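# Move glass vial to window-side balance and close its doors

## Task

Take the vial from the shelved bench by the door to the balance sitting on the shelved bench by the window, set it upright on the balance pan, and close every glass door of the balance. Failure if the balance tips, is shoved out of position or its pan is overloaded; if the vial ever touches the floor; or if the vial breaks, which happens after a drop of more than a few centimetres or a hard knock. The parked cart, pedal bin and stool are movable. At the end the gripper must have released the vial and moved away, and the robot must be upright, not fallen or leaning.

## Robot and tools

Robot: a Hello Robot Stretch 3 with a single arm. It has a two-wheel differential base (0.33 m long, 0.34 m wide), a lift that raises the arm along a mast, and a telescoping arm that points out of the robot's RIGHT side. The base cannot slide sideways, so to shift the gripper forward or back you drive the base. Turning in place pivots about the point midway between the drive wheels, 0.05 m behind the front edge. Stowed (arm in, wrist folded) the turn sweeps a 0.28 m radius; an unfolded level wrist reaches beyond that.

Frames: the base frame has its origin on the floor between the drive wheels, x forward, y left, z up. hand_pose is reported in it, at the point where the closed fingertips meet. Odometry is the base frame as it was at scene start; heading is positive to the left, -3.142 to 3.142.

execute_actions takes "actions", a list run in order (empty list = just report). Each action can hold "robot", "steps" (1 to 450 control steps at 30 per second) and "until". "robot" is one command, a list of up to 8 commands run one after another, or {"stop": true}. A command may contain:
- "base": exactly one of {"translate_m": d}, a straight drive of d metres from the current spot, forward positive, |d| at most 1; or {"rotate_rad": d}, a turn in place of d radians, counter-clockwise (left) positive, |d| at most 3.2. Both are offsets relative to where the base is when that command begins.
- "joints": absolute targets by name; unnamed joints keep their previous targets. Ranges: lift_m 0 to 1.1 (arm height); arm_m 0 to 0.52 (extension); wrist_yaw_rad -1.345 to 4.42 (0 along the arm, positive toward the front, 3.0 folded over the base); wrist_pitch_rad -1.57 to 0.451 (negative tips fingers down); wrist_roll_rad -2.911 to 2.911; gripper_m -0.089 to 0.179 (bigger is wider; real fingertip gap is 0.007 m less near closed, 0.025 m less wide open); head_pan_rad -3.953 to 1.73 (-1.57 looks along the arm); head_tilt_rad -1.53 to 0.419 (negative looks down).
- "contact_limits": {"arm_m": effort %} from 1 to 100, the effort at which the arm halts; lower is gentler.
In a list, {"pause_s": s} (up to 15) waits. Base and joint motions in one command start together. A new command overrides at once and discards any older queue. Any invalid number rejects the whole call and nothing runs.

"until" ends an action early. {"robot": {"status": "ended"}} waits until nothing is moving and no queue runs; e.g. {"robot": {...}, "steps": 450, "until": {"robot": {"status": "ended"}}}. You can also compare fields like lift_m, arm_m_status, base_status, queue, queue_left, refusals with "=", "!=", "<", "<=", ">", ">=" (e.g. [">", 0.3]). Since "done" allows a tolerance, don't wait for an exact "=" on readings. "any" ends when the first motion finishes.

zoom_image: {"camera": "head_camera" | "nav_camera" | "wrist_camera", "region": [x0, y0, x1, y1]} in pixels of that camera's last image, origin top-left, at most 504 x 504. head_camera is 896x504, nav_camera 672x504 fisheye, wrist_camera 644x364; the first two are on the head and move with pan/tilt.

finished_scene: {"scene": n} ends the scene irreversibly; wait until all motion is over first, because the final hold brakes anything still going.

Result lines: base_status shows progress in brackets (distance done of goal). joint_goals and joint_status per joint: moving, done, off_target (stuck short and may still push), contact_stop (arm or lift met resistance and went slack), time_out, stopped, not_commanded, torque_fault (wrist servo cut out for 10 s; joint limp, goals refused). measured_speeds in units per second. refusals count; queue idle/running/done/dropped/stopped; queue_left. Lines starting refused: or dropped: explain a rejected goal or aborted queue (indices from 0); replaced: tells how an overridden motion ended. on_its_own reports goals the robot changed by itself, slack or disabled joints, motors straining at rest, and base_tilt drift of 3 degrees or more. base_tilt gives forward/right lean in degrees. motor_effort is percent, peak in brackets, fairly noisy. lidar_m: 12 distances (30-degree sectors, first straight ahead, counter-clockwise; 4th left, 7th back, 10th right) in a plane 0.17 m high; it misses glass and table tops. wrist_depth_mm and head_depth_mm: 7x7 grids of median depth in mm; glass is invisible.

Speed: the base is fast (0.30 m/s, 1.9 rad/s) only with lift_m under 0.30, arm_m under 0.03 and wrist_yaw_rad over 2.54; otherwise 0.10 m/s and 0.63 rad/s.

Gripper: to hold, command a gripper_m smaller than the object's width (smaller squeezes more); to let go, open at least 0.02 past where the pads first touched. Status and reading don't prove a grasp, so check cameras. Over-squeezing triggers a stall guard that weakens the grip; send a new value to regrip.

Self-collision: fold or unfold the wrist only with lift_m between 0.32 and 0.95, wrist_pitch_rad -0.4 and roll near 0. Once folded, lift may go down to 0.25. With yaw below -0.4, keep pitch at -0.5 or lower.

Hazards: the vial is glass, so place it gently and low, never let it drop or hit anything, and keep it off the floor. Do not shove, tip or overload the balance. Pushing the arm against something rigid with the gripper above about 0.45 m can topple the robot, and more so on a second push or with a raised contact limit. Don't drive while the gripper is caught on something fixed. If the base snags or leans, reverse the last move in small steps, pull the gripper free, and lower lift_m to about 0.2 if still tilted. Wrist and base have no contact stop. A loose object may occasionally get nudged. The robot keeps moving while you think; finish with the gripper open, withdrawn, and the robot level.

Each tool is called after "Emit:" as name([rows], argument=value, ...), one row to a line, values as JSON.

## Session

Emit:
execute_actions(actions=[])

Scene clock: 0.00 s.
robot.base_odometry: x=+0.000 y=+0.000 heading=+0.000 (m, m, rad; robot's odometry frame)
robot.turned_by_wheels: +0.000 (rad since the last result)
robot.turned_by_imu: +0.000 (rad since the last result)
robot.base_tilt: forward=+0.3 right=-0.8 (deg)
robot.lidar_m: 1.82 1.57 1.57 1.79 2.31 1.70 2.04 1.14 1.14 1.32 1.66 1.82
robot.head_depth_mm: 1934 2503 2515 2529 2482 2460 2065 / 1750 2700 2753 2769 2787 2817 2290 / 1900 2870 3060 3083 3022 2987 2291 / 1888 2796 2921 2839 2825 2811 2323 / 1874 2577 2535 2536 2533 2537 2310 / 1855 2344 2350 2311 2306 2279 2237 / 1842 2171 2134 2115 2112 2111 2107
robot.base_status: not_commanded
robot.joint_positions: lift_m=+0.324 arm_m=+0.001 wrist_yaw_rad=+2.906 wrist_pitch_rad=-0.592 wrist_roll_rad=+0.008 gripper_m=+0.037 head_pan_rad=+0.018 head_tilt_rad=-0.018
robot.joint_goals: lift_m=+0.324 arm_m=+0.001 wrist_yaw_rad=+2.906 wrist_pitch_rad=-0.592 wrist_roll_rad=+0.008 gripper_m=+0.037 head_pan_rad=+0.018 head_tilt_rad=-0.018
robot.joint_status: lift_m=not_commanded arm_m=not_commanded wrist_yaw_rad=not_commanded wrist_pitch_rad=not_commanded wrist_roll_rad=not_commanded gripper_m=not_commanded head_pan_rad=not_commanded head_tilt_rad=not_commanded
robot.measured_speeds: translate_m=+0.000 rotate_rad=+0.000 lift_m=+0.000 arm_m=+0.000 wrist_yaw_rad=+0.000 wrist_pitch_rad=+0.000 wrist_roll_rad=+0.000 head_pan_rad=+0.000 head_tilt_rad=+0.000
robot: refusals=0 queue=idle queue_left=0
robot.motor_effort: left_wheel=+0 right_wheel=+0 lift_m=+35 arm_m=+0 wrist_yaw_rad=+1 wrist_pitch_rad=+5 wrist_roll_rad=+0 gripper_m=+0 head_pan_rad=-1 head_tilt_rad=+1 (%)
robot.hand_pose: x=+0.0253 y=+0.0479 z=+0.2999 quat_wxyz=(+0.285, +0.698, +0.124, +0.645) (m; robot's base frame)
robot.wrist_depth_mm: - - - - - - - / 991 - 934 907 882 852 828 / 796 743 743 729 705 699 680 / 646 635 623 611 605 589 574 / 549 543 - 533 526 503 495 / 479 - - - 432 447 441 / 436 - - - 403 399 392
pictures: head_camera (sideways: a quarter turn clockwise sets it upright), nav_camera (sideways: a quarter turn counterclockwise sets it upright), wrist_camera
Images, in order (width x height): head_camera 896x504, nav_camera 672x504, wrist_camera 644x364.

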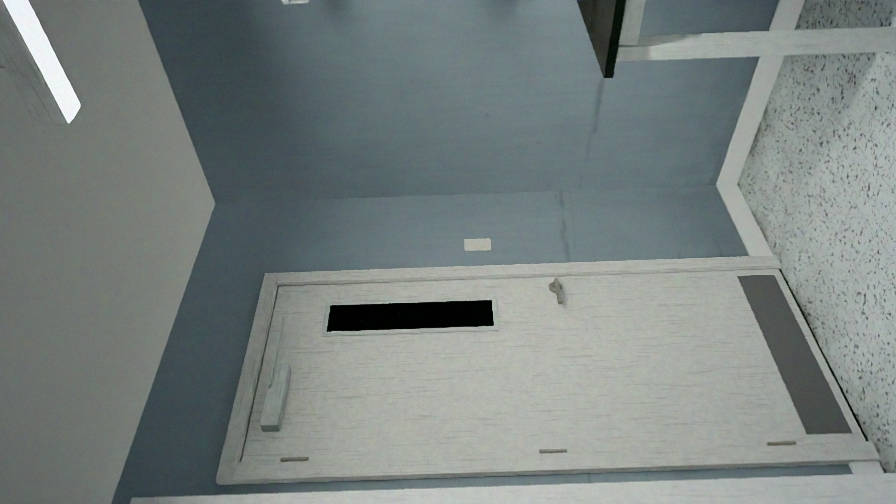

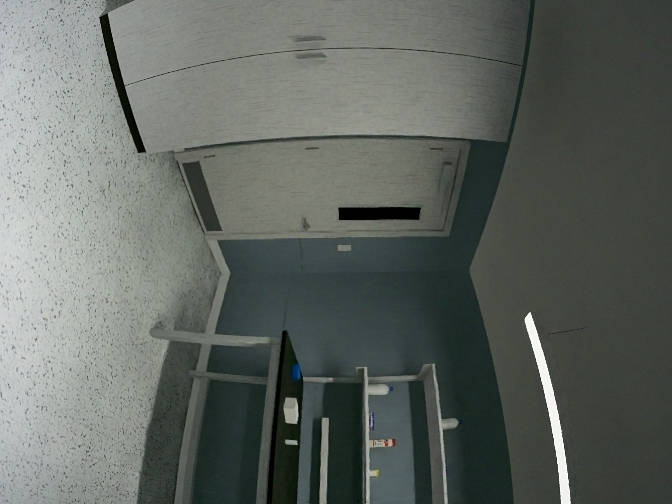

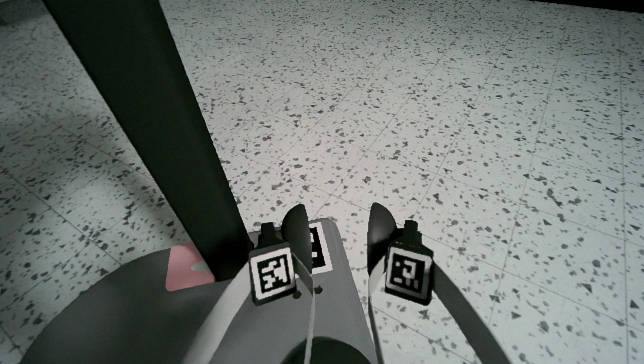

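Emit:
execute_actions([
  {"robot":{"joints":{"head_pan_rad":-0.7,"head_tilt_rad":-0.3}},"steps":450,"until":{"robot":{"status":"ended"}}},
])

Emit:
execute_actions([
  {"robot":{"joints":{"head_pan_rad":-2.0,"head_tilt_rad":-0.3}},"steps":450,"until":{"robot":{"status":"ended"}}},
])

Emit:
execute_actions([
  {"robot":{"joints":{"head_pan_rad":-3.4,"head_tilt_rad":-0.3}},"steps":450,"until":{"robot":{"status":"ended"}}},
])

Scene clock: 4.10 s.
robot.base_odometry: x=+0.000 y=+0.000 heading=+0.000 (m, m, rad; robot's odometry frame)
robot.turned_by_wheels: +0.000 (rad since the last result)
robot.turned_by_imu: +0.000 (rad since the last result)
robot.base_tilt: forward=+0.2 right=-0.6 (deg)
robot.lidar_m: 1.82 1.57 1.56 1.81 2.31 1.71 2.03 1.14 1.14 1.32 1.66 1.82
robot.head_depth_mm: 2004 2107 2259 1805 2511 2053 1573 / 2037 2148 2269 1847 2523 2052 1580 / 2059 2171 2312 1873 2520 2058 1599 / 2057 2212 2287 1916 2562 2054 1592 / 2084 2222 2357 1945 2568 2099 1601 / 2087 2229 2344 1780 2636 2088 1611 / 2138 2242 2380 2022 2687 2040 1630
robot.base_status: not_commanded
robot.joint_positions: lift_m=+0.324 arm_m=+0.001 wrist_yaw_rad=+2.906 wrist_pitch_rad=-0.592 wrist_roll_rad=+0.008 gripper_m=+0.037 head_pan_rad=-0.693 head_tilt_rad=-0.296
robot.joint_goals: lift_m=+0.324 arm_m=+0.001 wrist_yaw_rad=+2.906 wrist_pitch_rad=-0.592 wrist_roll_rad=+0.008 gripper_m=+0.037 head_pan_rad=-0.700 head_tilt_rad=-0.300
robot.joint_status: lift_m=not_commanded arm_m=not_commanded wrist_yaw_rad=not_commanded wrist_pitch_rad=not_commanded wrist_roll_rad=not_commanded gripper_m=not_commanded head_pan_rad=done head_tilt_rad=done
robot.measured_speeds: translate_m=+0.000 rotate_rad=+0.000 lift_m=+0.000 arm_m=+0.000 wrist_yaw_rad=+0.000 wrist_pitch_rad=+0.000 wrist_roll_rad=+0.000 head_pan_rad=+0.000 head_tilt_rad=+0.000
robot: refusals=0 queue=done queue_left=0
robot.motor_effort: left_wheel=+0(0) right_wheel=+0(0) lift_m=+36(35) arm_m=-2(1) wrist_yaw_rad=+0(1) wrist_pitch_rad=+5(5) wrist_roll_rad=+0(1) gripper_m=+0(0) head_pan_rad=-5(57) head_tilt_rad=-1(21) (%)
robot.hand_pose: x=+0.0253 y=+0.0479 z=+0.2999 quat_wxyz=(+0.285, +0.698, +0.124, +0.645) (m; robot's base frame)
robot.wrist_depth_mm: - - - - - - - / 971 - 930 909 888 840 830 / 781 744 743 720 711 692 684 / 644 631 624 611 598 583 575 / 554 541 - 538 528 509 500 / 481 - - - 436 449 442 / 436 - - - 403 398 397
pictures: head_camera (sideways: a quarter turn clockwise sets it upright), nav_camera (sideways: a quarter turn counterclockwise sets it upright), wrist_camera
Images, in order (width x height): head_camera 896x504, nav_camera 672x504, wrist_camera 644x364.

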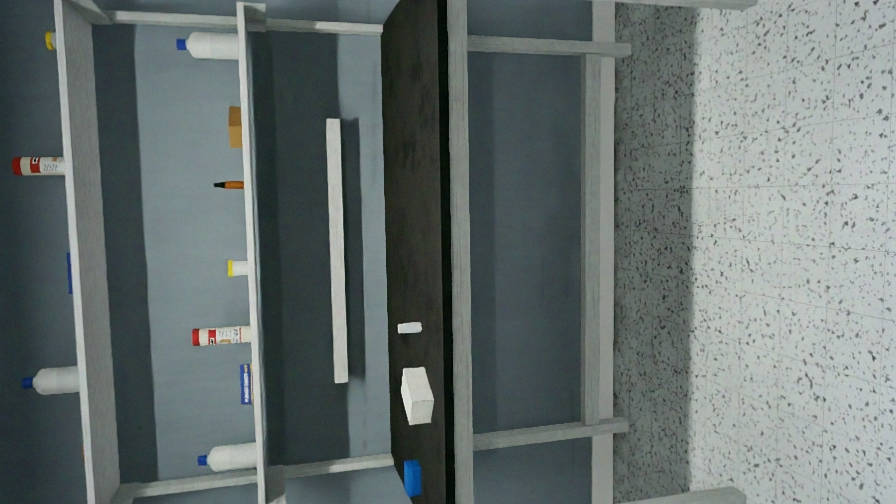

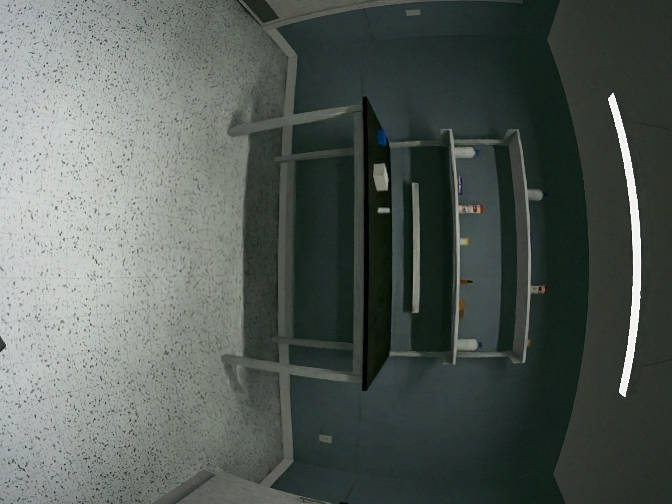

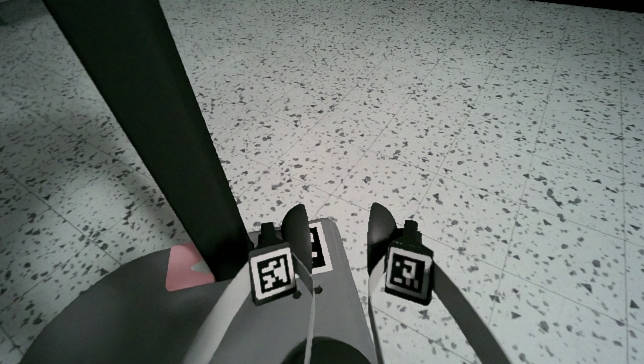

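Scene clock: 5.30 s.
robot.base_odometry: x=+0.000 y=+0.000 heading=+0.000 (m, m, rad; robot's odometry frame)
robot.turned_by_wheels: +0.000 (rad since the last result)
robot.turned_by_imu: +0.000 (rad since the last result)
robot.base_tilt: forward=+0.3 right=-0.6 (deg)
robot.lidar_m: 1.83 1.56 1.57 1.80 2.30 1.70 2.03 1.14 1.14 1.32 1.66 1.82
robot.head_depth_mm: 1181 1247 1615 1454 1152 1213 1291 / 1232 1283 1677 1472 1201 1280 1354 / 1273 1342 1750 1471 1255 1333 1440 / 1324 1384 1813 1492 1310 1394 1495 / 1366 1439 1860 1797 1375 1467 1548 / 1411 1484 1974 1858 1433 1545 1605 / 1474 1559 2056 1629 1509 1624 1614
robot.base_status: not_commanded
robot.joint_positions: lift_m=+0.324 arm_m=+0.001 wrist_yaw_rad=+2.906 wrist_pitch_rad=-0.592 wrist_roll_rad=+0.008 gripper_m=+0.037 head_pan_rad=-1.993 head_tilt_rad=-0.296
robot.joint_goals: lift_m=+0.324 arm_m=+0.001 wrist_yaw_rad=+2.906 wrist_pitch_rad=-0.592 wrist_roll_rad=+0.008 gripper_m=+0.037 head_pan_rad=-2.000 head_tilt_rad=-0.300
robot.joint_status: lift_m=not_commanded arm_m=not_commanded wrist_yaw_rad=not_commanded wrist_pitch_rad=not_commanded wrist_roll_rad=not_commanded gripper_m=not_commanded head_pan_rad=done head_tilt_rad=done
robot.measured_speeds: translate_m=+0.000 rotate_rad=+0.000 lift_m=+0.000 arm_m=+0.000 wrist_yaw_rad=+0.000 wrist_pitch_rad=+0.000 wrist_roll_rad=+0.000 head_pan_rad=+0.000 head_tilt_rad=+0.000
robot: refusals=0 queue=done queue_left=0
robot.motor_effort: left_wheel=+0(0) right_wheel=+0(1) lift_m=+36(35) arm_m=-1(1) wrist_yaw_rad=+0(0) wrist_pitch_rad=+5(5) wrist_roll_rad=+0(1) gripper_m=+0(1) head_pan_rad=-6(63) head_tilt_rad=-2(1) (%)
robot.hand_pose: x=+0.0253 y=+0.0479 z=+0.2999 quat_wxyz=(+0.285, +0.698, +0.124, +0.645) (m; robot's base frame)
robot.wrist_depth_mm: - - - - - - - / - - 945 899 880 856 832 / 783 754 737 739 710 692 674 / 644 627 618 612 600 590 577 / 551 544 - 537 526 503 501 / 478 - - - 434 444 441 / 440 - - - 402 397 393
pictures: head_camera (sideways: a quarter turn clockwise sets it upright), nav_camera (sideways: a quarter turn counterclockwise sets it upright), wrist_camera
Images, in order (width x height): head_camera 896x504, nav_camera 672x504, wrist_camera 644x364.

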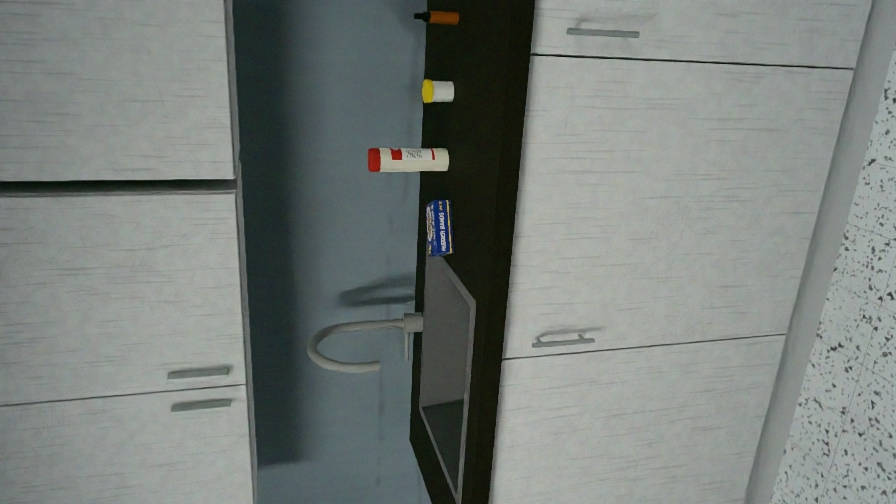

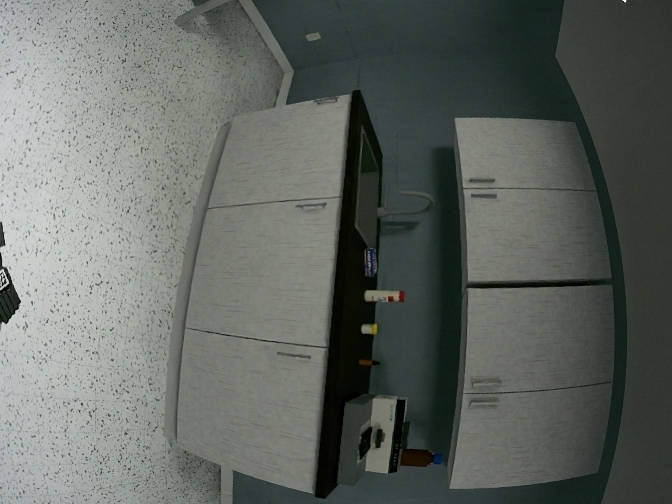

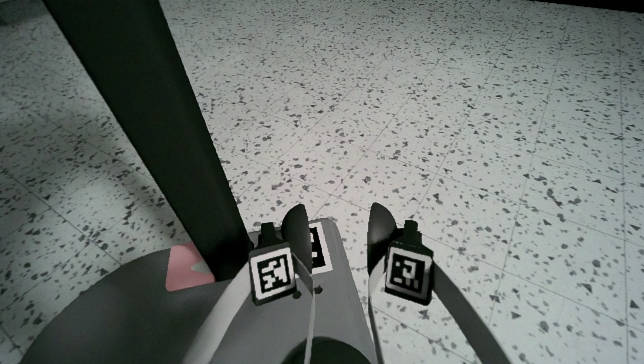

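Scene clock: 6.53 s.
robot.base_odometry: x=+0.000 y=+0.000 heading=+0.000 (m, m, rad; robot's odometry frame)
robot.turned_by_wheels: +0.000 (rad since the last result)
robot.turned_by_imu: +0.000 (rad since the last result)
robot.base_tilt: forward=+0.4 right=-0.6 (deg)
robot.lidar_m: 1.82 1.57 1.57 1.80 2.30 1.70 2.03 1.15 1.14 1.32 1.67 1.82
robot.head_depth_mm: 2120 2216 2299 1703 2450 1963 1571 / 2237 2370 2465 2600 2681 2042 1572 / 2314 2472 2614 2755 2779 2080 1590 / 2475 2590 2761 2919 2914 2084 1594 / 2623 2748 2859 3024 2905 2084 1610 / 2380 2443 2516 2570 2664 2112 1620 / 2098 2132 2177 2250 2332 2113 1620
robot.base_status: not_commanded
robot.joint_positions: lift_m=+0.324 arm_m=+0.001 wrist_yaw_rad=+2.906 wrist_pitch_rad=-0.592 wrist_roll_rad=+0.008 gripper_m=+0.037 head_pan_rad=-3.393 head_tilt_rad=-0.296
robot.joint_goals: lift_m=+0.324 arm_m=+0.001 wrist_yaw_rad=+2.906 wrist_pitch_rad=-0.592 wrist_roll_rad=+0.008 gripper_m=+0.037 head_pan_rad=-3.400 head_tilt_rad=-0.300
robot.joint_status: lift_m=not_commanded arm_m=not_commanded wrist_yaw_rad=not_commanded wrist_pitch_rad=not_commanded wrist_roll_rad=not_commanded gripper_m=not_commanded head_pan_rad=done head_tilt_rad=done
robot.measured_speeds: translate_m=+0.000 rotate_rad=+0.000 lift_m=+0.000 arm_m=+0.000 wrist_yaw_rad=+0.000 wrist_pitch_rad=+0.000 wrist_roll_rad=+0.000 head_pan_rad=+0.000 head_tilt_rad=+0.000
robot: refusals=0 queue=done queue_left=0
robot.motor_effort: left_wheel=+0(0) right_wheel=+0(0) lift_m=+36(35) arm_m=-1(1) wrist_yaw_rad=+0(0) wrist_pitch_rad=+5(5) wrist_roll_rad=+0(1) gripper_m=+1(0) head_pan_rad=-5(61) head_tilt_rad=-1(0) (%)
robot.hand_pose: x=+0.0253 y=+0.0479 z=+0.2999 quat_wxyz=(+0.285, +0.698, +0.124, +0.645) (m; robot's base frame)
robot.wrist_depth_mm: - - - - - - - / 987 - 936 905 878 845 831 / 780 752 738 732 707 696 684 / 646 631 621 607 599 589 578 / 546 539 - 534 525 512 496 / 484 - - - 435 443 439 / 438 - - - 407 397 393
pictures: head_camera (sideways: a quarter turn clockwise sets it upright), nav_camera (sideways: a quarter turn counterclockwise sets it upright), wrist_camera
Images, in order (width x height): head_camera 896x504, nav_camera 672x504, wrist_camera 644x364.

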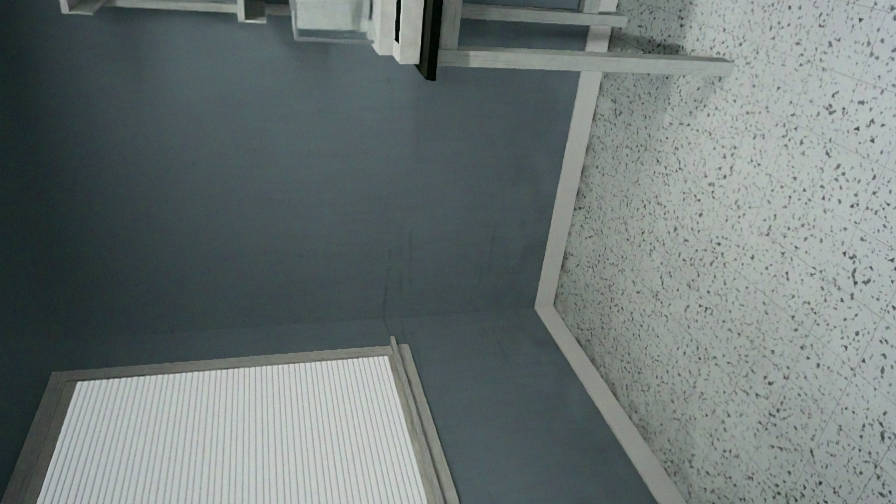

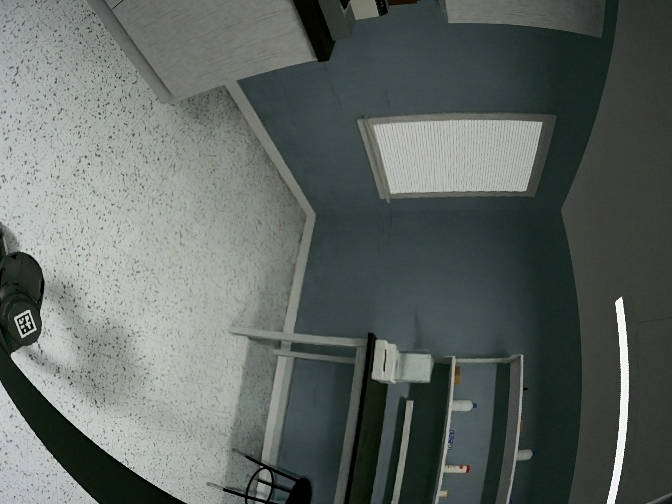

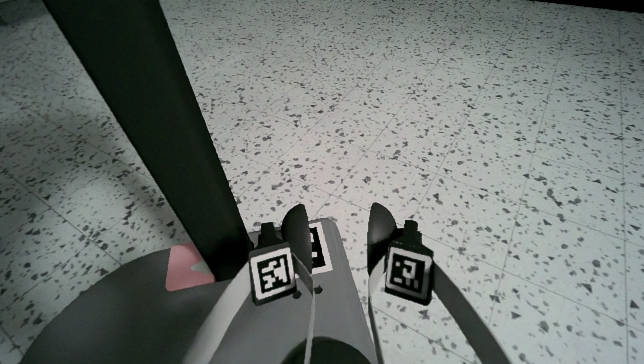

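Emit:
execute_actions([
  {"robot":{"joints":{"head_pan_rad":-3.8,"head_tilt_rad":-0.2,"lift_m":0.27}},"steps":450,"until":{"robot":{"status":"ended"}}},
])

Emit:
zoom_image(camera="head_camera", region=[300,130,560,380])

Scene clock: 9.63 s.
robot.base_odometry: x=+0.000 y=+0.000 heading=+0.000 (m, m, rad; robot's odometry frame)
robot.turned_by_wheels: +0.000 (rad since the last result)
robot.turned_by_imu: +0.000 (rad since the last result)
robot.base_tilt: forward=+0.3 right=-0.6 (deg)
robot.lidar_m: 1.83 1.57 1.56 1.80 2.31 1.71 2.03 1.14 1.14 1.31 1.67 1.82
robot.head_depth_mm: 2189 2199 2305 2080 2510 2313 1717 / 2185 2248 2327 2158 2537 2311 1727 / 2188 2273 2359 2196 2576 2348 1744 / 2247 2320 2377 1872 2532 2360 1750 / 2250 2341 2412 2494 2632 2251 1779 / 2295 2380 2485 2580 2652 2380 1762 / 2316 2391 2485 2602 2679 2421 1788
robot.base_status: not_commanded
robot.joint_positions: lift_m=+0.270 arm_m=+0.001 wrist_yaw_rad=+2.906 wrist_pitch_rad=-0.592 wrist_roll_rad=+0.008 gripper_m=+0.037 head_pan_rad=-3.793 head_tilt_rad=-0.211
robot.joint_goals: lift_m=+0.270 arm_m=+0.001 wrist_yaw_rad=+2.906 wrist_pitch_rad=-0.592 wrist_roll_rad=+0.008 gripper_m=+0.037 head_pan_rad=-3.800 head_tilt_rad=-0.200
robot.joint_status: lift_m=done arm_m=not_commanded wrist_yaw_rad=not_commanded wrist_pitch_rad=not_commanded wrist_roll_rad=not_commanded gripper_m=not_commanded head_pan_rad=done head_tilt_rad=done
robot.measured_speeds: translate_m=+0.000 rotate_rad=+0.000 lift_m=+0.000 arm_m=+0.000 wrist_yaw_rad=+0.000 wrist_pitch_rad=+0.000 wrist_roll_rad=+0.000 head_pan_rad=+0.000 head_tilt_rad=+0.000
robot: refusals=0 queue=done queue_left=0
robot.motor_effort: left_wheel=+0(0) right_wheel=+0(1) lift_m=+24(37) arm_m=-1(1) wrist_yaw_rad=+0(0) wrist_pitch_rad=+5(6) wrist_roll_rad=+1(0) gripper_m=+1(0) head_pan_rad=-4(41) head_tilt_rad=+4(13) (%)
robot.hand_pose: x=+0.0253 y=+0.0479 z=+0.2460 quat_wxyz=(+0.285, +0.698, +0.124, +0.645) (m; robot's base frame)
robot.wrist_depth_mm: - - - - - 961 940 / 855 - 806 803 767 754 734 / 681 646 651 641 628 609 600 / 572 554 560 545 527 520 503 / 484 - - - 463 444 436 / - - - - 379 389 383 / - - - - 353 349 347
pictures: head_camera (sideways: a quarter turn clockwise sets it upright), nav_camera (sideways: a quarter turn counterclockwise sets it upright), wrist_camera
Images, in order (width x height): head_camera 896x504, nav_camera 672x504, wrist_camera 644x364.

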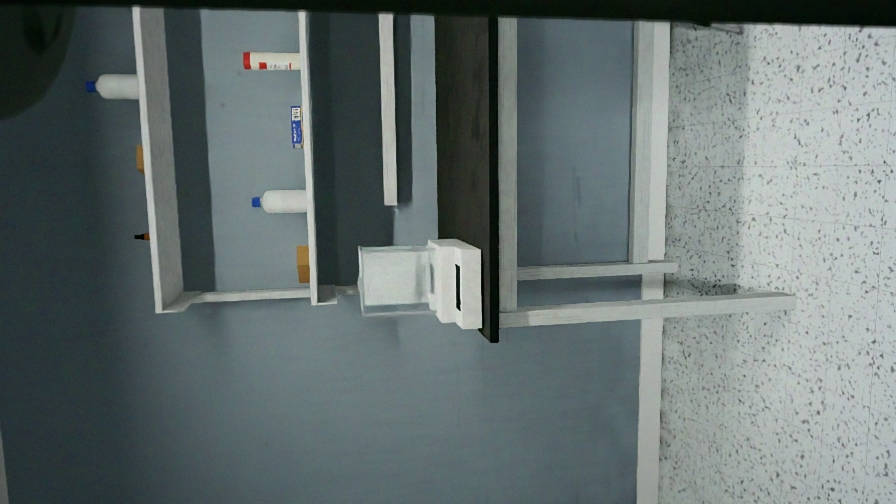

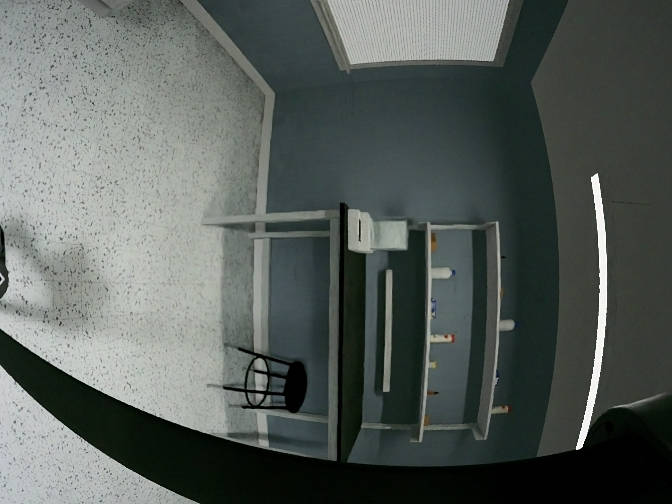

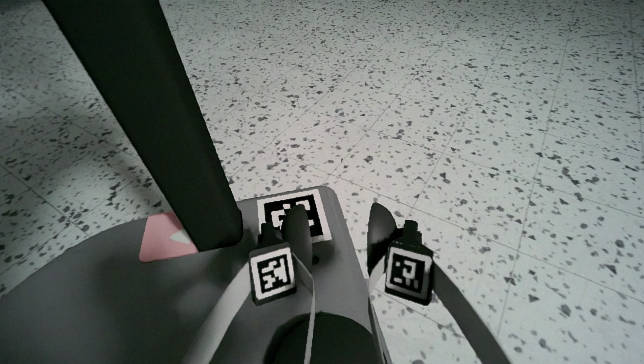

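Region (300, 130, 560, 380) of head_camera's 896x504 image, scaled by 1.938, with more detail than that image has; it fills the top 485 rows of this view, and the rest is white.

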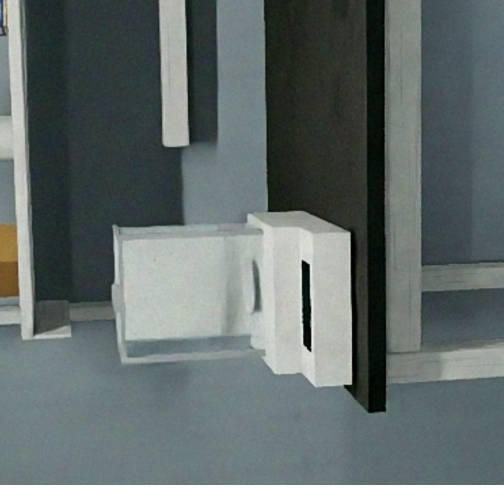

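Emit:
execute_actions([
  {"robot":[{"base":{"rotate_rad":-0.42},"joints":{"head_pan_rad":-1.57,"head_tilt_rad":-0.6}},{"base":{"translate_m":0.62}},{"base":{"translate_m":0.6}},{"base":{"rotate_rad":1.22}},{"joints":{"lift_m":0.9,"wrist_pitch_rad":-0.4}}],"steps":450,"until":{"robot":{"status":"ended"}}},
  {"steps":450,"until":{"robot":{"status":"ended"}}},
])

Scene clock: 36.87 s.
robot.base_odometry: x=+1.114 y=-0.497 heading=+0.800 (m, m, rad; robot's odometry frame)
robot.turned_by_wheels: +0.800 (rad since the last result)
robot.turned_by_imu: +0.804 (rad since the last result)
robot.base_tilt: forward=+0.3 right=-0.7 (deg)
robot.lidar_m: 1.53 1.21 1.63 3.10 2.21 1.63 1.57 1.03 1.14 1.10 0.65 0.64
robot.head_depth_mm: 1021 1095 1008 701 557 1569 - / 1023 1098 1024 706 561 1525 - / 1020 1087 1035 691 564 1507 - / 1018 1089 1047 721 567 1509 - / 1012 1096 1060 646 553 1540 - / 1012 1103 1073 625 555 1531 1276 / 1016 1114 1089 738 559 1498 1288
robot.base_status: done (rotate_rad +1.2199 of +1.2200)
robot.joint_positions: lift_m=+0.900 arm_m=+0.001 wrist_yaw_rad=+2.906 wrist_pitch_rad=-0.419 wrist_roll_rad=+0.008 gripper_m=+0.037 head_pan_rad=-1.577 head_tilt_rad=-0.593
robot.joint_goals: lift_m=+0.900 arm_m=+0.001 wrist_yaw_rad=+2.906 wrist_pitch_rad=-0.400 wrist_roll_rad=+0.008 gripper_m=+0.037 head_pan_rad=-1.570 head_tilt_rad=-0.600
robot.joint_status: lift_m=done arm_m=not_commanded wrist_yaw_rad=not_commanded wrist_pitch_rad=done wrist_roll_rad=not_commanded gripper_m=not_commanded head_pan_rad=done head_tilt_rad=done
robot.measured_speeds: translate_m=+0.000 rotate_rad=+0.000 lift_m=+0.000 arm_m=+0.000 wrist_yaw_rad=+0.000 wrist_pitch_rad=+0.000 wrist_roll_rad=+0.000 head_pan_rad=+0.000 head_tilt_rad=+0.000
robot: refusals=0 queue=done queue_left=0
robot.motor_effort: left_wheel=-1(9) right_wheel=+2(12) lift_m=+46(47) arm_m=-2(2) wrist_yaw_rad=+1(0) wrist_pitch_rad=+7(9) wrist_roll_rad=+0(1) gripper_m=+1(1) head_pan_rad=+4(64) head_tilt_rad=-3(22) (%)
robot.hand_pose: x=+0.0312 y=+0.0723 z=+0.9120 quat_wxyz=(+0.228, +0.707, +0.064, +0.667) (m; robot's base frame)
robot.wrist_depth_mm: - - - - - - - / - - - - - - - / - - - - - - - / - - - - - - - / - - - - - - - / - - - - - - - / - - - - - - 992
pictures: head_camera (sideways: a quarter turn clockwise sets it upright), nav_camera (sideways: a quarter turn counterclockwise sets it upright), wrist_camera
Images, in order (width x height): head_camera 896x504, nav_camera 672x504, wrist_camera 644x364.

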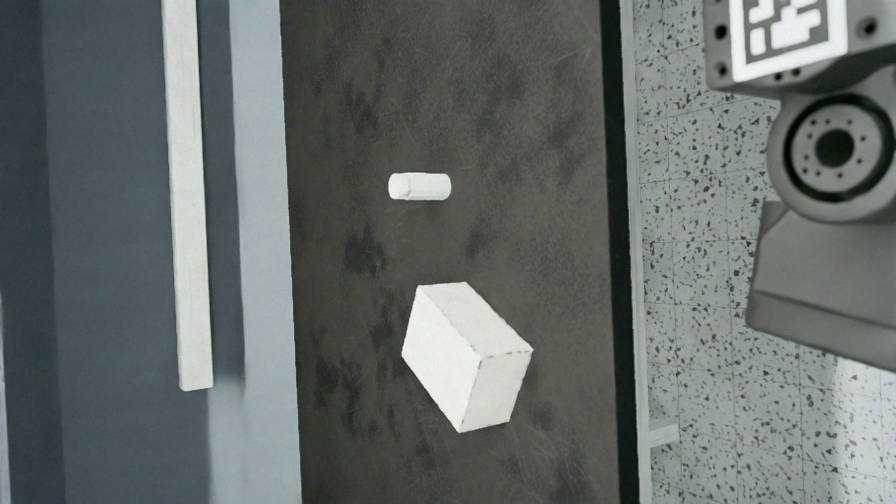

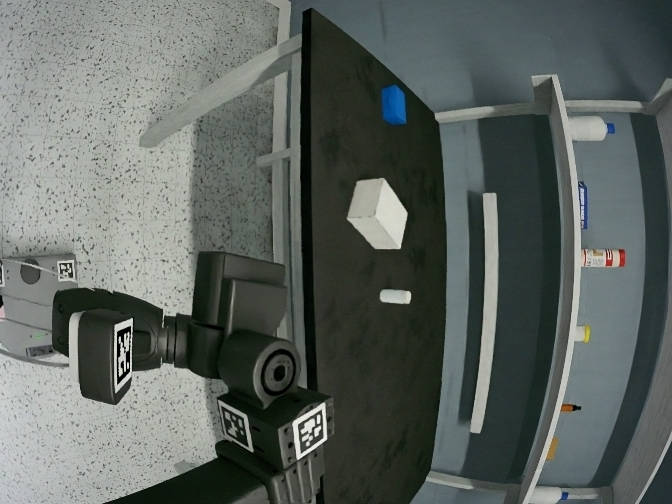

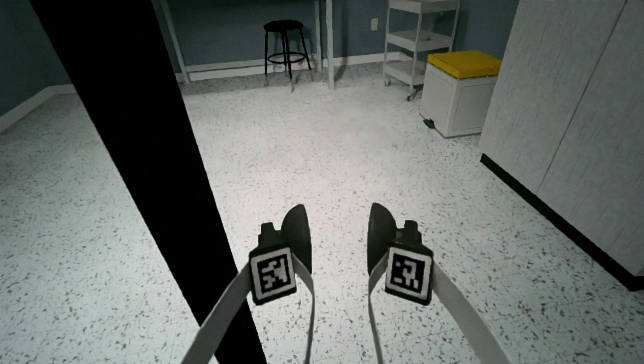

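Emit:
execute_actions([
  {"robot":[{"joints":{"lift_m":0.94,"wrist_yaw_rad":1.5}},{"joints":{"wrist_yaw_rad":0,"wrist_pitch_rad":0,"wrist_roll_rad":0,"gripper_m":0.12}}],"steps":450,"until":{"robot":{"status":"ended"}}},
])

Scene clock: 42.13 s.
robot.base_odometry: x=+1.114 y=-0.497 heading=+0.800 (m, m, rad; robot's odometry frame)
robot.turned_by_wheels: +0.000 (rad since the last result)
robot.turned_by_imu: +0.000 (rad since the last result)
robot.base_tilt: forward=+0.3 right=-0.7 (deg)
robot.lidar_m: 1.54 1.21 1.63 3.11 2.21 1.63 1.57 1.03 1.13 1.10 0.65 0.64
robot.head_depth_mm: 1023 1088 1009 699 556 - - / 1023 1093 1019 740 561 - - / 1017 1085 1035 691 - - - / 1018 1089 1045 720 569 1472 1276 / 1017 1105 1059 646 551 1517 1271 / 1010 1101 1071 624 557 1538 1277 / 1015 1112 1090 738 560 1504 1284
robot.base_status: done (rotate_rad +1.2199 of +1.2200)
robot.joint_positions: lift_m=+0.940 arm_m=+0.001 wrist_yaw_rad=+0.003 wrist_pitch_rad=-0.023 wrist_roll_rad=+0.006 gripper_m=+0.120 head_pan_rad=-1.577 head_tilt_rad=-0.593
robot.joint_goals: lift_m=+0.940 arm_m=+0.001 wrist_yaw_rad=+0.000 wrist_pitch_rad=+0.000 wrist_roll_rad=+0.000 gripper_m=+0.120 head_pan_rad=-1.570 head_tilt_rad=-0.600
robot.joint_status: lift_m=done arm_m=not_commanded wrist_yaw_rad=done wrist_pitch_rad=done wrist_roll_rad=done gripper_m=done head_pan_rad=done head_tilt_rad=done
robot.measured_speeds: translate_m=+0.000 rotate_rad=+0.000 lift_m=+0.000 arm_m=+0.000 wrist_yaw_rad=+0.000 wrist_pitch_rad=+0.000 wrist_roll_rad=+0.000 head_pan_rad=+0.000 head_tilt_rad=+0.000
robot: refusals=0 queue=done queue_left=0
robot.motor_effort: left_wheel=-1(1) right_wheel=+2(2) lift_m=+46(47) arm_m=-2(1) wrist_yaw_rad=-2(2) wrist_pitch_rad=+9(9) wrist_roll_rad=-4(5) gripper_m=+0(97) head_pan_rad=+4(4) head_tilt_rad=-3(3) (%)
robot.hand_pose: x=-0.0208 y=-0.4013 z=+1.0483 quat_wxyz=(+0.705, +0.009, -0.709, -0.008) (m; robot's base frame)
robot.wrist_depth_mm: 942 791 910 901 883 875 857 / 984 956 956 954 920 910 892 / - - 993 964 954 942 919 / - - 893 843 828 793 771 / 509 504 394 464 470 511 470 / 371 378 328 353 346 - 339 / 282 280 278 272 269 266 263
pictures: head_camera (sideways: a quarter turn clockwise sets it upright), nav_camera (sideways: a quarter turn counterclockwise sets it upright), wrist_camera
Images, in order (width x height): head_camera 896x504, nav_camera 672x504, wrist_camera 644x364.

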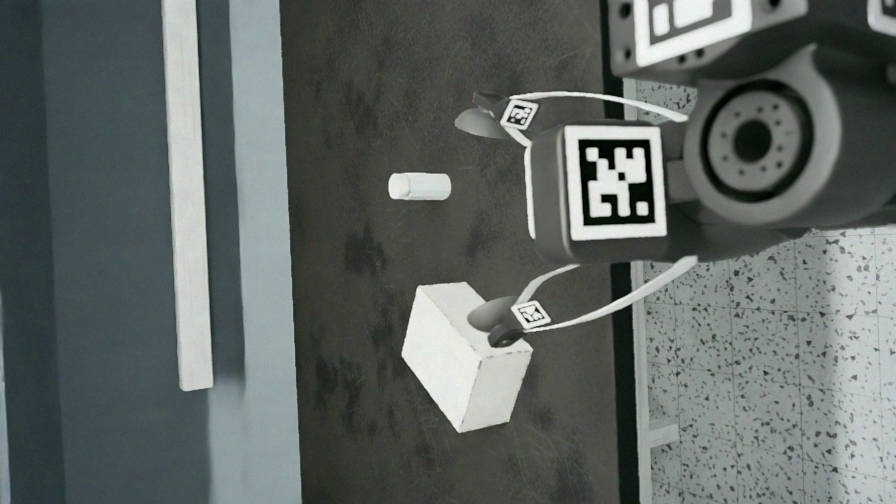

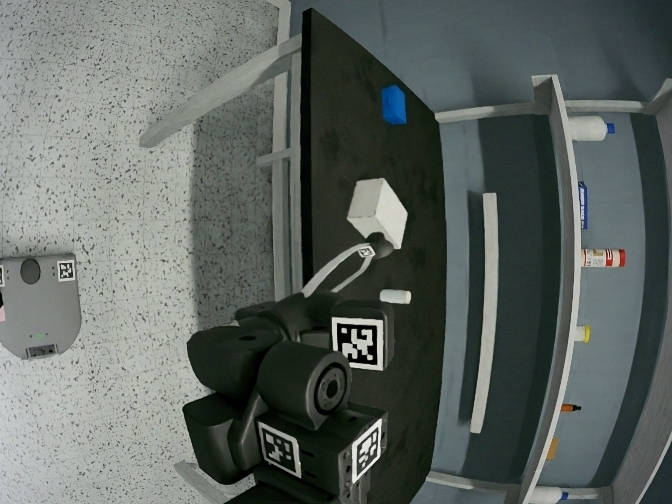

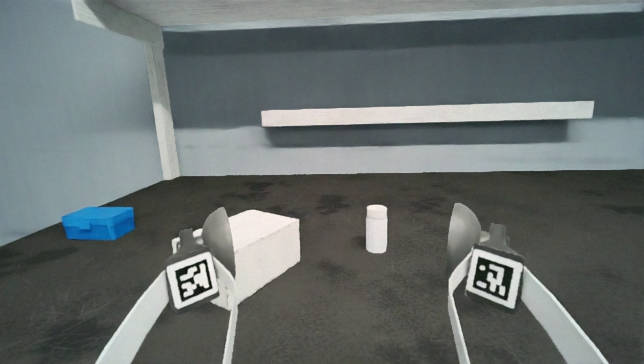

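Emit:
execute_actions([
  {"robot":{"base":{"translate_m":-0.02},"joints":{"lift_m":0.90,"wrist_yaw_rad":-0.1,"wrist_pitch_rad":-0.15,"arm_m":0.14}},"steps":450,"until":{"robot":{"status":"ended"}}},
])

Scene clock: 50.90 s.
robot.base_odometry: x=+1.100 y=-0.512 heading=+0.800 (m, m, rad; robot's odometry frame)
robot.turned_by_wheels: +0.000 (rad since the last result)
robot.turned_by_imu: +0.000 (rad since the last result)
robot.base_tilt: forward=+0.3 right=-0.7 (deg)
robot.lidar_m: 1.54 1.23 1.66 2.85 2.19 1.61 1.55 1.01 1.14 1.10 0.67 0.65
robot.head_depth_mm: 1022 1096 1007 735 - 1412 1252 / 1017 1099 1021 741 - 1403 1251 / 1020 1091 1031 743 - 1431 1263 / 1022 1089 1044 756 550 1475 1272 / 1016 1099 1057 659 552 1520 1275 / 1014 1102 1073 621 557 1524 1270 / 1015 1120 1086 739 559 1507 1286
robot.base_status: done (translate_m -0.0200 of -0.0200)
robot.joint_positions: lift_m=+0.900 arm_m=+0.140 wrist_yaw_rad=-0.099 wrist_pitch_rad=-0.167 wrist_roll_rad=+0.006 gripper_m=+0.120 head_pan_rad=-1.577 head_tilt_rad=-0.593
robot.joint_goals: lift_m=+0.900 arm_m=+0.140 wrist_yaw_rad=-0.100 wrist_pitch_rad=-0.150 wrist_roll_rad=+0.000 gripper_m=+0.120 head_pan_rad=-1.570 head_tilt_rad=-0.600
robot.joint_status: lift_m=done arm_m=done wrist_yaw_rad=done wrist_pitch_rad=done wrist_roll_rad=done gripper_m=done head_pan_rad=done head_tilt_rad=done
robot.measured_speeds: translate_m=+0.000 rotate_rad=+0.000 lift_m=+0.000 arm_m=+0.000 wrist_yaw_rad=+0.000 wrist_pitch_rad=+0.000 wrist_roll_rad=+0.000 head_pan_rad=+0.000 head_tilt_rad=+0.000
robot: refusals=0 queue=done queue_left=0
robot.motor_effort: left_wheel=-1(6) right_wheel=+2(4) lift_m=+25(47) arm_m=+3(2) wrist_yaw_rad=-1(3) wrist_pitch_rad=+7(9) wrist_roll_rad=-4(4) gripper_m=+0(1) head_pan_rad=+5(5) head_tilt_rad=-3(3) (%)
robot.hand_pose: x=-0.0460 y=-0.5321 z=+0.9727 quat_wxyz=(+0.699, +0.024, -0.709, -0.094) (m; robot's base frame)
robot.wrist_depth_mm: 711 736 724 734 741 741 774 / 751 773 778 797 810 828 843 / 777 748 710 661 641 616 593 / 421 243 393 358 378 367 358 / 175 201 275 272 268 275 258 / 168 197 204 210 206 - 201 / 169 175 174 171 168 166 164
pictures: head_camera (sideways: a quarter turn clockwise sets it upright), nav_camera (sideways: a quarter turn counterclockwise sets it upright), wrist_camera
Images, in order (width x height): head_camera 896x504, nav_camera 672x504, wrist_camera 644x364.

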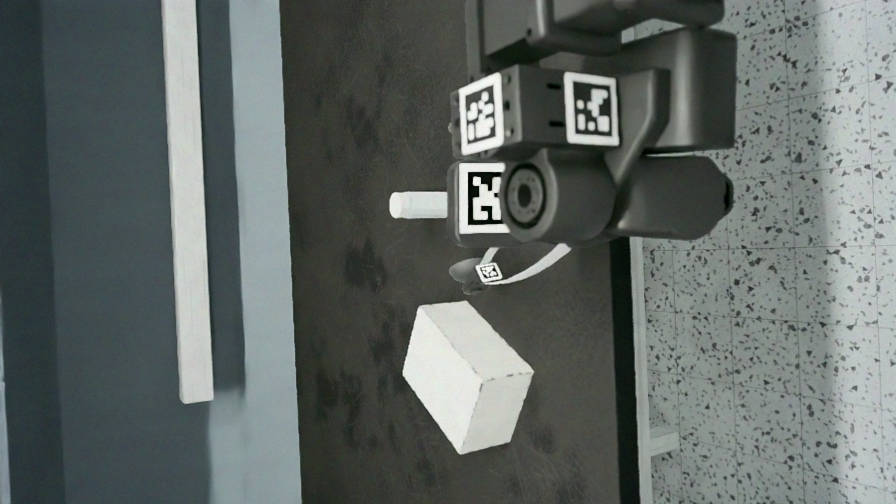

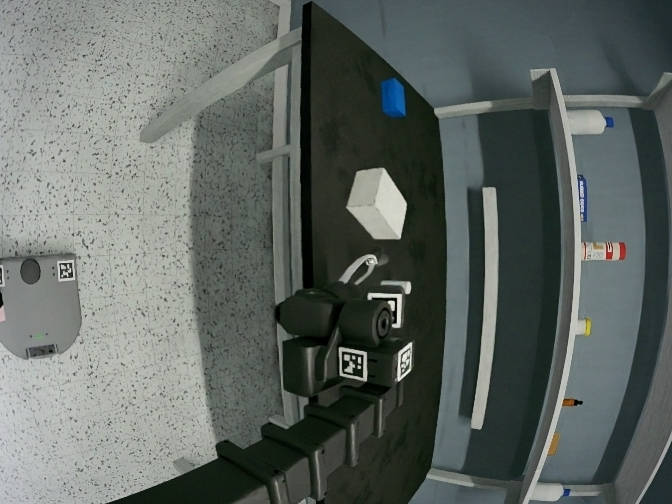

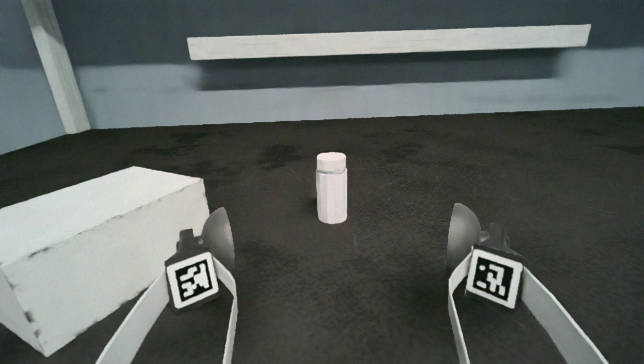

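Emit:
execute_actions([
  {"robot":{"joints":{"lift_m":0.89,"arm_m":0.23,"gripper_m":0.09}},"steps":450,"until":{"robot":{"status":"ended"}}},
])

Scene clock: 55.63 s.
robot.base_odometry: x=+1.100 y=-0.512 heading=+0.800 (m, m, rad; robot's odometry frame)
robot.turned_by_wheels: +0.000 (rad since the last result)
robot.turned_by_imu: +0.000 (rad since the last result)
robot.base_tilt: forward=+0.3 right=-0.7 (deg)
robot.lidar_m: 1.53 1.23 1.65 2.84 2.18 1.61 1.55 1.01 1.13 1.10 0.67 0.65
robot.head_depth_mm: 1023 1093 1008 764 - 1459 1249 / 1018 1095 1022 - 541 1505 1255 / 1021 1091 1031 - - 1505 1267 / 1017 1088 1040 738 558 1514 1273 / 1011 1099 1058 657 553 1531 1278 / 1011 1101 1073 620 554 1532 1285 / 1013 1113 1085 739 560 1504 1286
robot.base_status: done (translate_m -0.0200 of -0.0200)
robot.joint_positions: lift_m=+0.890 arm_m=+0.230 wrist_yaw_rad=-0.099 wrist_pitch_rad=-0.167 wrist_roll_rad=+0.006 gripper_m=+0.090 head_pan_rad=-1.577 head_tilt_rad=-0.593
robot.joint_goals: lift_m=+0.890 arm_m=+0.230 wrist_yaw_rad=-0.100 wrist_pitch_rad=-0.150 wrist_roll_rad=+0.000 gripper_m=+0.090 head_pan_rad=-1.570 head_tilt_rad=-0.600
robot.joint_status: lift_m=done arm_m=done wrist_yaw_rad=done wrist_pitch_rad=done wrist_roll_rad=done gripper_m=done head_pan_rad=done head_tilt_rad=done
robot.measured_speeds: translate_m=+0.000 rotate_rad=+0.000 lift_m=+0.000 arm_m=+0.000 wrist_yaw_rad=+0.000 wrist_pitch_rad=+0.000 wrist_roll_rad=+0.000 head_pan_rad=+0.000 head_tilt_rad=+0.000
robot: refusals=0 queue=done queue_left=0
robot.motor_effort: left_wheel=-1(1) right_wheel=+2(2) lift_m=+24(27) arm_m=+4(4) wrist_yaw_rad=-1(0) wrist_pitch_rad=+7(7) wrist_roll_rad=-4(4) gripper_m=+0(94) head_pan_rad=+6(4) head_tilt_rad=-3(3) (%)
robot.hand_pose: x=-0.0460 y=-0.6221 z=+0.9626 quat_wxyz=(+0.699, +0.024, -0.709, -0.094) (m; robot's base frame)
robot.wrist_depth_mm: 641 648 645 610 655 666 676 / 663 694 705 707 717 728 729 / 645 690 641 614 597 575 543 / 387 378 371 334 350 340 332 / 150 170 273 202 250 244 239 / 131 156 188 195 188 193 187 / 134 151 161 158 157 155 152
pictures: head_camera (sideways: a quarter turn clockwise sets it upright), nav_camera (sideways: a quarter turn counterclockwise sets it upright), wrist_camera
Images, in order (width x height): head_camera 896x504, nav_camera 672x504, wrist_camera 644x364.

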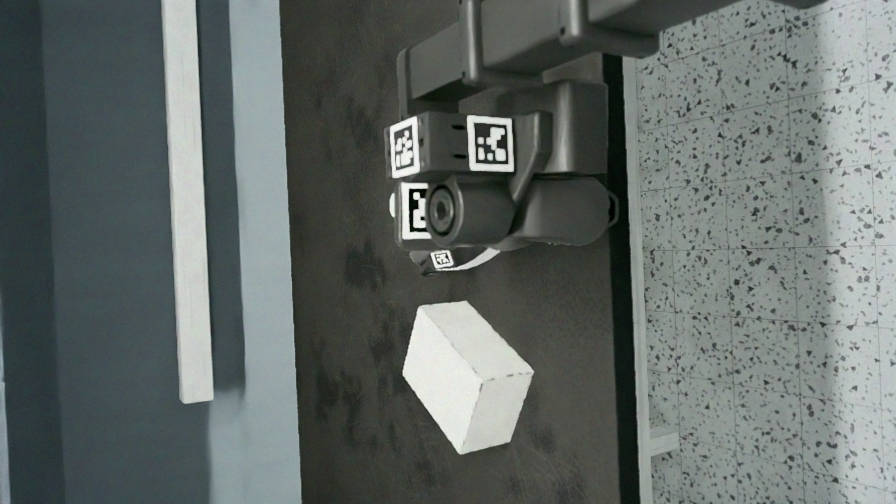

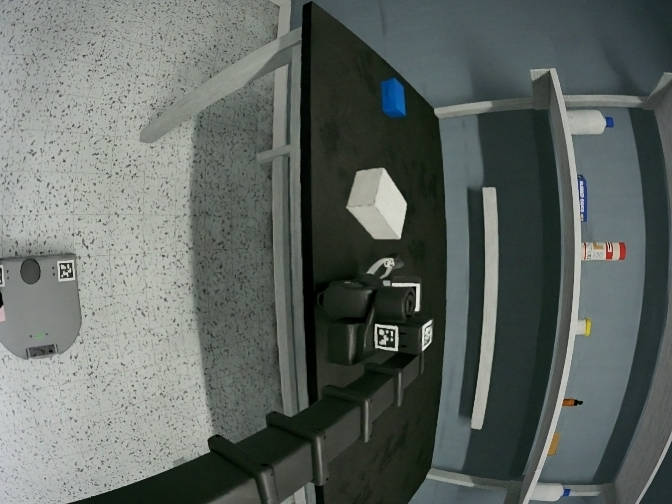

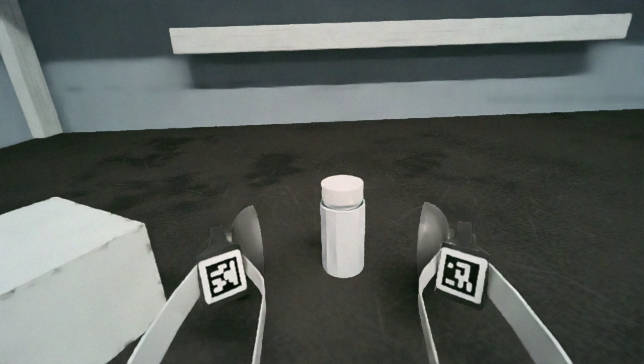

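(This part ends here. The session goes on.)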